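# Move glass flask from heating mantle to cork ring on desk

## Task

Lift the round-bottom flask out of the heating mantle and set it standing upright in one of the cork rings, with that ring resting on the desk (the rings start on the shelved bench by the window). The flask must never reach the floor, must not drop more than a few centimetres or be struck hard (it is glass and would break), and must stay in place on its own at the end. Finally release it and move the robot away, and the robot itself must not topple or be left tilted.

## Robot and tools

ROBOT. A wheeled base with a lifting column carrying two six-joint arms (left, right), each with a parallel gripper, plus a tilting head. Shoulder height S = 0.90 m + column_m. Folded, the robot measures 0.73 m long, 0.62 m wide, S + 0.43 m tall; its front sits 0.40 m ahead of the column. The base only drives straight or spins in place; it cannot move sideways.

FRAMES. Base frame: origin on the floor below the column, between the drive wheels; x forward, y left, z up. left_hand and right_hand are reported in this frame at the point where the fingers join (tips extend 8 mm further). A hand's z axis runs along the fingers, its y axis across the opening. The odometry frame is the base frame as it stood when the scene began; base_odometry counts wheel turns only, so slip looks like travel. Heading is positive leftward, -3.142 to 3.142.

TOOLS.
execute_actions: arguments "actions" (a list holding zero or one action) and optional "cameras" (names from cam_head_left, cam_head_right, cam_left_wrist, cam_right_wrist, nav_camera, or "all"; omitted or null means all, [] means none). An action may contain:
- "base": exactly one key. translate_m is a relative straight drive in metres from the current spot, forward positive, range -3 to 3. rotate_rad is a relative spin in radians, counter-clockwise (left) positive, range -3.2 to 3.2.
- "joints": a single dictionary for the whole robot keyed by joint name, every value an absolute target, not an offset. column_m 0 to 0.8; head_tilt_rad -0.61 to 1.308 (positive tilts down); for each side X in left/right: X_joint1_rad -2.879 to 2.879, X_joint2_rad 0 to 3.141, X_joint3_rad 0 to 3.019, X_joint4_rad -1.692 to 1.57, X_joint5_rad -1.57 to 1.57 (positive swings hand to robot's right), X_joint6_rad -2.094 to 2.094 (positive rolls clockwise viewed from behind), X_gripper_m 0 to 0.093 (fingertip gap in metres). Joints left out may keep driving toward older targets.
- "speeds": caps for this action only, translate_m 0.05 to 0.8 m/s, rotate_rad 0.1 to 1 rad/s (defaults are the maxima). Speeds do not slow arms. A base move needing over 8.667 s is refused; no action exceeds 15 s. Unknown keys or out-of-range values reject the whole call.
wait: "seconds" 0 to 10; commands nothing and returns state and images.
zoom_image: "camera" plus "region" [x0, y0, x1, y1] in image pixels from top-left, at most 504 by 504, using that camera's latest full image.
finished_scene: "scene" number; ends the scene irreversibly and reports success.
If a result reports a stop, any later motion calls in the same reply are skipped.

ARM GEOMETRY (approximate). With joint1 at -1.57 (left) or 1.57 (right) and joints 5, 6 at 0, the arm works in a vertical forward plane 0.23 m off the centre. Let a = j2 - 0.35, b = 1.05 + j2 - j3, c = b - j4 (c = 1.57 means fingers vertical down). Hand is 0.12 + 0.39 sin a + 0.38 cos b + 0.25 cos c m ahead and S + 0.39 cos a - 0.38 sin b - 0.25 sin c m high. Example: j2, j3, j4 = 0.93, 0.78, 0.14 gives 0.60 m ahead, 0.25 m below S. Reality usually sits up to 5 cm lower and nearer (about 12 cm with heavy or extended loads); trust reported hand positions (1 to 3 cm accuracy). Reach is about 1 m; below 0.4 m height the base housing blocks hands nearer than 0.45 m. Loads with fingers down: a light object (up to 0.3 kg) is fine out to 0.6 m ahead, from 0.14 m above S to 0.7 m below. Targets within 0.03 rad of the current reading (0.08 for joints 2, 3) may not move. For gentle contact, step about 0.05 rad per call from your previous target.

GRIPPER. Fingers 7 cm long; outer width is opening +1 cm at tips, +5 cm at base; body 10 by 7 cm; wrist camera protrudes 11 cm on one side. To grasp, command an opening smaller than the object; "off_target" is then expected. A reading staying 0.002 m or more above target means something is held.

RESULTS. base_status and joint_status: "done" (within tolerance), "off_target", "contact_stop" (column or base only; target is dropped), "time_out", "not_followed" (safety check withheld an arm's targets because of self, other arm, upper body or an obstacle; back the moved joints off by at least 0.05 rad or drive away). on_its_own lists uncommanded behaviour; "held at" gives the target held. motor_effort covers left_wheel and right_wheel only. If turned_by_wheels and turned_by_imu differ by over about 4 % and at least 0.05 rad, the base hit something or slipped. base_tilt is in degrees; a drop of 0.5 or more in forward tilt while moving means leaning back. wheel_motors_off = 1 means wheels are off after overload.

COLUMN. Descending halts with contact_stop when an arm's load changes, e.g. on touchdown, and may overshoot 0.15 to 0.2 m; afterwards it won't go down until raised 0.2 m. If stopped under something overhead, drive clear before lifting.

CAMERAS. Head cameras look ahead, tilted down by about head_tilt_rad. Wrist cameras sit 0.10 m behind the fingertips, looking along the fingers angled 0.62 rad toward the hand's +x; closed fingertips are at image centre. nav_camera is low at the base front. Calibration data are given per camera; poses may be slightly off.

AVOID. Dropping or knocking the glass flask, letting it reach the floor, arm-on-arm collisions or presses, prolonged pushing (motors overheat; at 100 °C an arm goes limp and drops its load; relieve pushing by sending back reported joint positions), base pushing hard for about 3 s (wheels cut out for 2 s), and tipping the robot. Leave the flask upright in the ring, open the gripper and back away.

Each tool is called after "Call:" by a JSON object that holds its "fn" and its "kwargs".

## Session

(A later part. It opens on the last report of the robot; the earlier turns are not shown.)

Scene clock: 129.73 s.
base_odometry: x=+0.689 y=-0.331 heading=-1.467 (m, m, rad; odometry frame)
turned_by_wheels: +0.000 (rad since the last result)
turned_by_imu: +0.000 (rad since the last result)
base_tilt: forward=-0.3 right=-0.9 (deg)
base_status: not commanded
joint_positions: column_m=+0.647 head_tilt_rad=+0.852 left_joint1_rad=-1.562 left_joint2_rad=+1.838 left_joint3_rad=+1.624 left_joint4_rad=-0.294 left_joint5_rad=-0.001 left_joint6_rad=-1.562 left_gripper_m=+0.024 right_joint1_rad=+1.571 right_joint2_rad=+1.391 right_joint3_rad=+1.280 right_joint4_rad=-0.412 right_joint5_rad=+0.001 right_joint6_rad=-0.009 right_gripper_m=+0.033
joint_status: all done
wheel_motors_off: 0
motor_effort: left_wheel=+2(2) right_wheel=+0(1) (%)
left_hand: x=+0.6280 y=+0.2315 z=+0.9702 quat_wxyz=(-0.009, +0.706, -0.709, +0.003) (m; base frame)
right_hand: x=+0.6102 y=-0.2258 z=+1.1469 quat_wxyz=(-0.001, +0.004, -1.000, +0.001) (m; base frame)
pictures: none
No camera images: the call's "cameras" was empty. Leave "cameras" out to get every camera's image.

Call:
{"fn": "execute_actions", "kwargs": {"actions": [{"joints":{"left_gripper_m":0.06}}], "cameras": []}}

Call:
{"fn": "execute_actions", "kwargs": {"actions": [{"joints":{"column_m":0.69}}], "cameras": []}}

Call:
{"fn": "execute_actions", "kwargs": {"actions": [{"base":{"rotate_rad":0.657},"joints":{"left_joint2_rad":0.94,"left_joint3_rad":1.0,"left_joint4_rad":-0.7,"left_joint6_rad":0}}], "cameras": []}}

Call:
{"fn": "execute_actions", "kwargs": {"actions": [{"base":{"translate_m":0.045},"joints":{"column_m":0.64}}], "cameras": ["cam_head_right","cam_right_wrist"]}}

Scene clock: 139.97 s.
base_odometry: x=+0.689 y=-0.331 heading=-1.467 (m, m, rad; odometry frame)
turned_by_wheels: +0.000 (rad since the last result)
turned_by_imu: +0.000 (rad since the last result)
base_tilt: forward=-0.2 right=-0.8 (deg)
base_status: not commanded
joint_positions: column_m=+0.647 head_tilt_rad=+0.852 left_joint1_rad=-1.562 left_joint2_rad=+1.838 left_joint3_rad=+1.625 left_joint4_rad=-0.294 left_joint5_rad=-0.001 left_joint6_rad=-1.562 left_gripper_m=+0.060 right_joint1_rad=+1.571 right_joint2_rad=+1.391 right_joint3_rad=+1.280 right_joint4_rad=-0.412 right_joint5_rad=+0.001 right_joint6_rad=-0.009 right_gripper_m=+0.033
joint_status: all done
wheel_motors_off: 0
motor_effort: left_wheel=+1(1) right_wheel=-1(1) (%)
left_hand: x=+0.6283 y=+0.2315 z=+0.9702 quat_wxyz=(-0.009, +0.706, -0.709, +0.003) (m; base frame)
right_hand: x=+0.6102 y=-0.2258 z=+1.1469 quat_wxyz=(-0.001, +0.004, -1.000, +0.001) (m; base frame)
pictures: none
No camera images: the call's "cameras" was empty. Leave "cameras" out to get every camera's image.

Scene clock: 141.13 s.
base_odometry: x=+0.689 y=-0.331 heading=-1.467 (m, m, rad; odometry frame)
turned_by_wheels: +0.000 (rad since the last result)
turned_by_imu: +0.000 (rad since the last result)
base_tilt: forward=-0.2 right=-0.9 (deg)
base_status: not commanded
joint_positions: column_m=+0.690 head_tilt_rad=+0.852 left_joint1_rad=-1.562 left_joint2_rad=+1.838 left_joint3_rad=+1.625 left_joint4_rad=-0.294 left_joint5_rad=-0.001 left_joint6_rad=-1.562 left_gripper_m=+0.060 right_joint1_rad=+1.571 right_joint2_rad=+1.391 right_joint3_rad=+1.280 right_joint4_rad=-0.412 right_joint5_rad=+0.001 right_joint6_rad=-0.009 right_gripper_m=+0.033
joint_status: all done
wheel_motors_off: 0
motor_effort: left_wheel=+0(2) right_wheel=-1(1) (%)
left_hand: x=+0.6283 y=+0.2315 z=+1.0131 quat_wxyz=(-0.009, +0.706, -0.709, +0.003) (m; base frame)
right_hand: x=+0.6102 y=-0.2258 z=+1.1897 quat_wxyz=(-0.001, +0.004, -1.000, +0.001) (m; base frame)
pictures: none
No camera images: the call's "cameras" was empty. Leave "cameras" out to get every camera's image.

Scene clock: 143.07 s.
base_odometry: x=+0.689 y=-0.331 heading=-0.811 (m, m, rad; odometry frame)
turned_by_wheels: +0.656 (rad since the last result)
turned_by_imu: +0.654 (rad since the last result)
base_tilt: forward=-0.1 right=-0.7 (deg)
base_status: done
joint_positions: column_m=+0.690 head_tilt_rad=+0.852 left_joint1_rad=-1.574 left_joint2_rad=+0.936 left_joint3_rad=+1.001 left_joint4_rad=-0.691 left_joint5_rad=-0.001 left_joint6_rad=-0.009 left_gripper_m=+0.060 right_joint1_rad=+1.571 right_joint2_rad=+1.391 right_joint3_rad=+1.280 right_joint4_rad=-0.412 right_joint5_rad=+0.001 right_joint6_rad=-0.009 right_gripper_m=+0.033
joint_status: all done
wheel_motors_off: 0
motor_effort: left_wheel=-2(50) right_wheel=+2(43) (%)
left_hand: x=+0.5249 y=+0.2232 z=+1.3497 quat_wxyz=(+0.051, +0.003, -0.999, +0.001) (m; base frame)
right_hand: x=+0.6102 y=-0.2257 z=+1.1897 quat_wxyz=(-0.001, +0.004, -1.000, +0.000) (m; base frame)
pictures: none
No camera images: the call's "cameras" was empty. Leave "cameras" out to get every camera's image.

Scene clock: 144.30 s.
base_odometry: x=+0.720 y=-0.364 heading=-0.810 (m, m, rad; odometry frame)
turned_by_wheels: +0.001 (rad since the last result)
turned_by_imu: +0.001 (rad since the last result)
base_tilt: forward=-0.2 right=-0.9 (deg)
base_status: done
joint_positions: column_m=+0.640 head_tilt_rad=+0.852 left_joint1_rad=-1.574 left_joint2_rad=+0.936 left_joint3_rad=+1.000 left_joint4_rad=-0.691 left_joint5_rad=-0.001 left_joint6_rad=-0.009 left_gripper_m=+0.060 right_joint1_rad=+1.571 right_joint2_rad=+1.392 right_joint3_rad=+1.282 right_joint4_rad=-0.412 right_joint5_rad=+0.001 right_joint6_rad=-0.009 right_gripper_m=+0.033
joint_status: all done
wheel_motors_off: 0
motor_effort: left_wheel=+2(45) right_wheel=+1(49) (%)
left_hand: x=+0.5242 y=+0.2232 z=+1.2996 quat_wxyz=(+0.052, +0.003, -0.999, +0.001) (m; base frame)
right_hand: x=+0.6109 y=-0.2257 z=+1.1396 quat_wxyz=(-0.001, +0.004, -1.000, +0.000) (m; base frame)
pictures: cam_head_right, cam_right_wrist
camera_calibration (this result's frames):
cam_head_right: T_world_to_cam=[[0.116474, -0.990833, -0.0684356, 0.0622843], [-0.739196, -0.0404604, -0.672274, 1.12831], [0.663342, 0.12889, -0.737133, 1.09687], [0, 0, 0, 1]] pos_world=[0.0991893, -0.0340098, 1.57134]
cam_right_wrist: T_world_to_cam=[[0.0026193, -0.99995, 0.00962173, -0.237737], [-0.810484, 0.00351321, 0.585751, -0.167439], [-0.585755, -0.00933251, -0.810434, 1.40569], [0, 0, 0, 1]] pos_world=[0.688305, -0.224018, 1.23958]
Images, in order (width x height): cam_head_right 672x504, cam_right_wrist 672x504.

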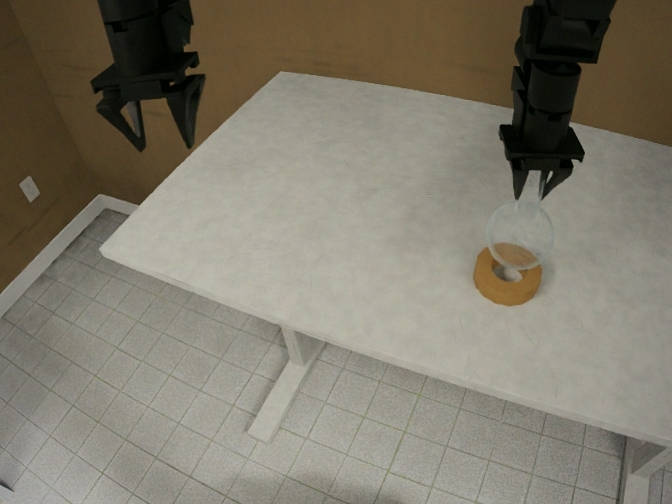

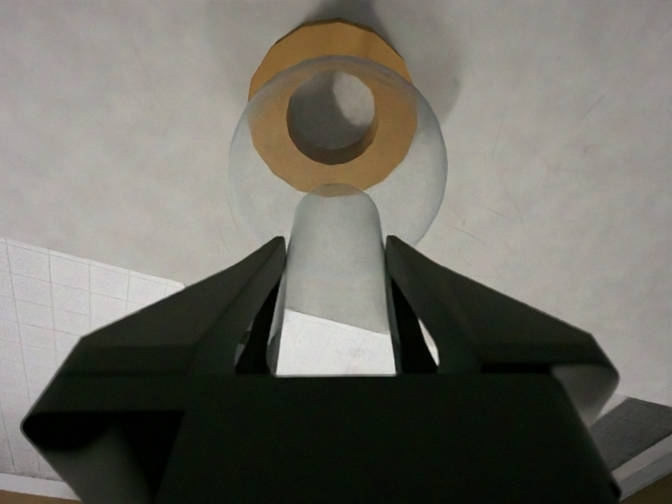

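Call:
{"fn": "execute_actions", "kwargs": {"actions": [{"base":{"rotate_rad":0.006},"joints":{"column_m":0.614}}], "cameras": []}}

Call:
{"fn": "execute_actions", "kwargs": {"actions": [{"joints":{"column_m":0.604}}], "cameras": ["cam_right_wrist"]}}

Scene clock: 151.43 s.
base_odometry: x=+0.720 y=-0.364 heading=-0.805 (m, m, rad; odometry frame)
turned_by_wheels: +0.004 (rad since the last result)
turned_by_imu: +0.004 (rad since the last result)
base_tilt: forward=-0.1 right=-0.8 (deg)
base_status: done
joint_positions: column_m=+0.614 head_tilt_rad=+0.852 left_joint1_rad=-1.574 left_joint2_rad=+0.936 left_joint3_rad=+1.000 left_joint4_rad=-0.691 left_joint5_rad=-0.001 left_joint6_rad=-0.008 left_gripper_m=+0.060 right_joint1_rad=+1.571 right_joint2_rad=+1.392 right_joint3_rad=+1.282 right_joint4_rad=-0.412 right_joint5_rad=+0.000 right_joint6_rad=-0.009 right_gripper_m=+0.033
joint_status: all done
wheel_motors_off: 0
motor_effort: left_wheel=+0(39) right_wheel=+3(30) (%)
left_hand: x=+0.5242 y=+0.2232 z=+1.2736 quat_wxyz=(+0.052, +0.003, -0.999, +0.001) (m; base frame)
right_hand: x=+0.6109 y=-0.2254 z=+1.1136 quat_wxyz=(-0.001, +0.004, -1.000, +0.000) (m; base frame)
pictures: none
No camera images: the call's "cameras" was empty. Leave "cameras" out to get every camera's image.

Scene clock: 152.17 s.
base_odometry: x=+0.720 y=-0.364 heading=-0.805 (m, m, rad; odometry frame)
turned_by_wheels: +0.000 (rad since the last result)
turned_by_imu: +0.000 (rad since the last result)
base_tilt: forward=-0.2 right=-0.7 (deg)
base_status: not commanded
joint_positions: column_m=+0.604 head_tilt_rad=+0.852 left_joint1_rad=-1.574 left_joint2_rad=+0.936 left_joint3_rad=+1.000 left_joint4_rad=-0.691 left_joint5_rad=-0.001 left_joint6_rad=-0.008 left_gripper_m=+0.060 right_joint1_rad=+1.571 right_joint2_rad=+1.390 right_joint3_rad=+1.282 right_joint4_rad=-0.412 right_joint5_rad=+0.000 right_joint6_rad=-0.009 right_gripper_m=+0.033
joint_status: all done
wheel_motors_off: 0
motor_effort: left_wheel=-2(2) right_wheel=+4(5) (%)
left_hand: x=+0.5240 y=+0.2232 z=+1.2635 quat_wxyz=(+0.052, +0.003, -0.999, +0.001) (m; base frame)
right_hand: x=+0.6115 y=-0.2254 z=+1.1043 quat_wxyz=(-0.002, +0.004, -1.000, +0.000) (m; base frame)
pictures: cam_right_wrist
camera_calibration (this result's frames):
cam_right_wrist: T_world_to_cam=[[0.00279695, -0.999956, 0.0089141, -0.236428], [-0.811377, 0.00294118, 0.584516, -0.144498], [-0.584516, -0.00886756, -0.811333, 1.3778], [0, 0, 0, 1]] pos_world=[0.688766, -0.223775, 1.20442]
Images, in order (width x height): cam_right_wrist 672x504.

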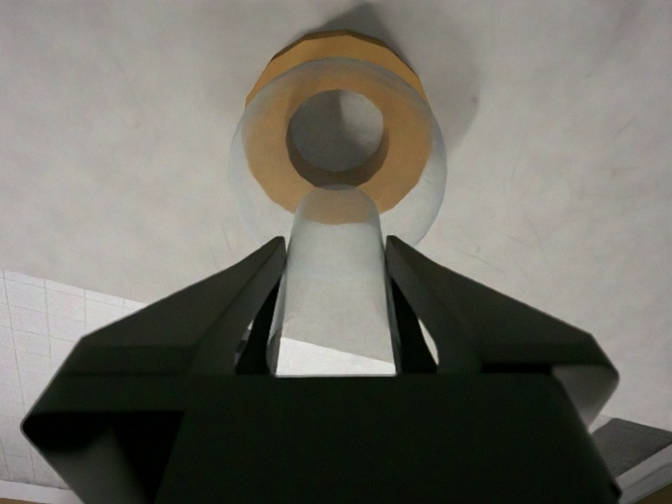

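Call:
{"fn": "execute_actions", "kwargs": {"actions": [{"joints":{"right_gripper_m":0.08}}], "cameras": []}}

Call:
{"fn": "execute_actions", "kwargs": {"actions": [{"joints":{"column_m":0.675}}], "cameras": ["cam_right_wrist"]}}

Call:
{"fn": "execute_actions", "kwargs": {"actions": [{"base":{"translate_m":-0.5},"joints":{"head_tilt_rad":0.5}}], "cameras": ["cam_head_left"]}}

Scene clock: 158.43 s.
base_odometry: x=+0.720 y=-0.364 heading=-0.805 (m, m, rad; odometry frame)
turned_by_wheels: +0.000 (rad since the last result)
turned_by_imu: +0.000 (rad since the last result)
base_tilt: forward=-0.2 right=-0.7 (deg)
base_status: not commanded
joint_positions: column_m=+0.604 head_tilt_rad=+0.852 left_joint1_rad=-1.574 left_joint2_rad=+0.936 left_joint3_rad=+1.000 left_joint4_rad=-0.691 left_joint5_rad=-0.001 left_joint6_rad=-0.008 left_gripper_m=+0.060 right_joint1_rad=+1.571 right_joint2_rad=+1.390 right_joint3_rad=+1.282 right_joint4_rad=-0.412 right_joint5_rad=+0.000 right_joint6_rad=-0.009 right_gripper_m=+0.080
joint_status: all done
wheel_motors_off: 0
motor_effort: left_wheel=-1(1) right_wheel=+4(4) (%)
left_hand: x=+0.5240 y=+0.2232 z=+1.2635 quat_wxyz=(+0.052, +0.003, -0.999, +0.001) (m; base frame)
right_hand: x=+0.6115 y=-0.2254 z=+1.1043 quat_wxyz=(-0.002, +0.004, -1.000, +0.000) (m; base frame)
pictures: none
No camera images: the call's "cameras" was empty. Leave "cameras" out to get every camera's image.

Scene clock: 159.93 s.
base_odometry: x=+0.720 y=-0.364 heading=-0.805 (m, m, rad; odometry frame)
turned_by_wheels: +0.000 (rad since the last result)
turned_by_imu: +0.000 (rad since the last result)
base_tilt: forward=-0.2 right=-0.8 (deg)
base_status: not commanded
joint_positions: column_m=+0.675 head_tilt_rad=+0.852 left_joint1_rad=-1.574 left_joint2_rad=+0.936 left_joint3_rad=+1.000 left_joint4_rad=-0.691 left_joint5_rad=-0.001 left_joint6_rad=-0.008 left_gripper_m=+0.060 right_joint1_rad=+1.571 right_joint2_rad=+1.390 right_joint3_rad=+1.282 right_joint4_rad=-0.412 right_joint5_rad=+0.000 right_joint6_rad=-0.009 right_gripper_m=+0.080
joint_status: all done
wheel_motors_off: 0
motor_effort: left_wheel=+0(2) right_wheel=+4(5) (%)
left_hand: x=+0.5240 y=+0.2232 z=+1.3344 quat_wxyz=(+0.052, +0.003, -0.999, +0.001) (m; base frame)
right_hand: x=+0.6115 y=-0.2254 z=+1.1752 quat_wxyz=(-0.002, +0.004, -1.000, +0.000) (m; base frame)
pictures: cam_right_wrist
camera_calibration (this result's frames):
cam_right_wrist: T_world_to_cam=[[0.00279695, -0.999956, 0.0089141, -0.23706], [-0.811377, 0.00294118, 0.584516, -0.185944], [-0.584516, -0.00886756, -0.811333, 1.43533], [0, 0, 0, 1]] pos_world=[0.688766, -0.223775, 1.27533]
Images, in order (width x height): cam_right_wrist 672x504.

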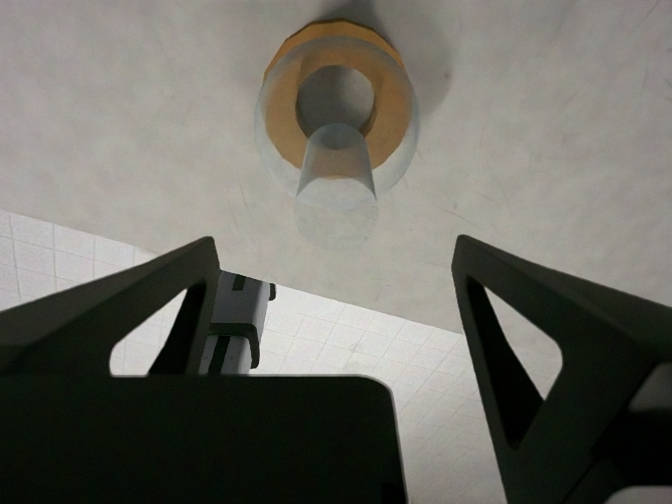

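Scene clock: 162.80 s.
base_odometry: x=+0.373 y=-0.003 heading=-0.805 (m, m, rad; odometry frame)
turned_by_wheels: +0.000 (rad since the last result)
turned_by_imu: +0.000 (rad since the last result)
base_tilt: forward=-0.1 right=-0.7 (deg)
base_status: done
joint_positions: column_m=+0.675 head_tilt_rad=+0.518 left_joint1_rad=-1.574 left_joint2_rad=+0.936 left_joint3_rad=+0.995 left_joint4_rad=-0.691 left_joint5_rad=-0.001 left_joint6_rad=-0.008 left_gripper_m=+0.060 right_joint1_rad=+1.571 right_joint2_rad=+1.391 right_joint3_rad=+1.280 right_joint4_rad=-0.412 right_joint5_rad=+0.000 right_joint6_rad=-0.009 right_gripper_m=+0.080
joint_status: all done
wheel_motors_off: 0
motor_effort: left_wheel=+2(68) right_wheel=+0(43) (%)
left_hand: x=+0.5213 y=+0.2232 z=+1.3336 quat_wxyz=(+0.054, +0.003, -0.999, +0.001) (m; base frame)
right_hand: x=+0.6100 y=-0.2254 z=+1.1747 quat_wxyz=(+0.000, +0.004, -1.000, +0.000) (m; base frame)
pictures: cam_head_left
camera_calibration (this result's frames):
cam_head_left: T_world_to_cam=[[0.12763, -0.991551, -0.023191, 0.072771], [-0.483755, -0.0418215, -0.874203, 1.47579], [0.865847, 0.122793, -0.485006, 0.690638], [0, 0, 0, 1]] pos_world=[0.106649, 0.0490703, 1.6268]
Images, in order (width x height): cam_head_left 672x504.

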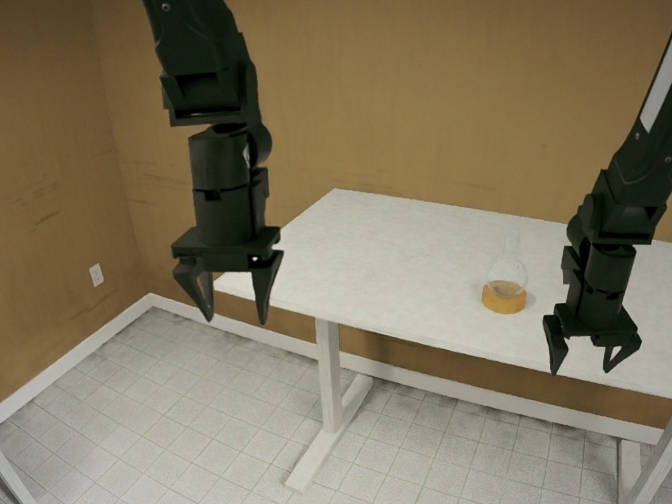

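Call:
{"fn": "finished_scene", "kwargs": {"scene": 2}}

The scene is finished: the task was done.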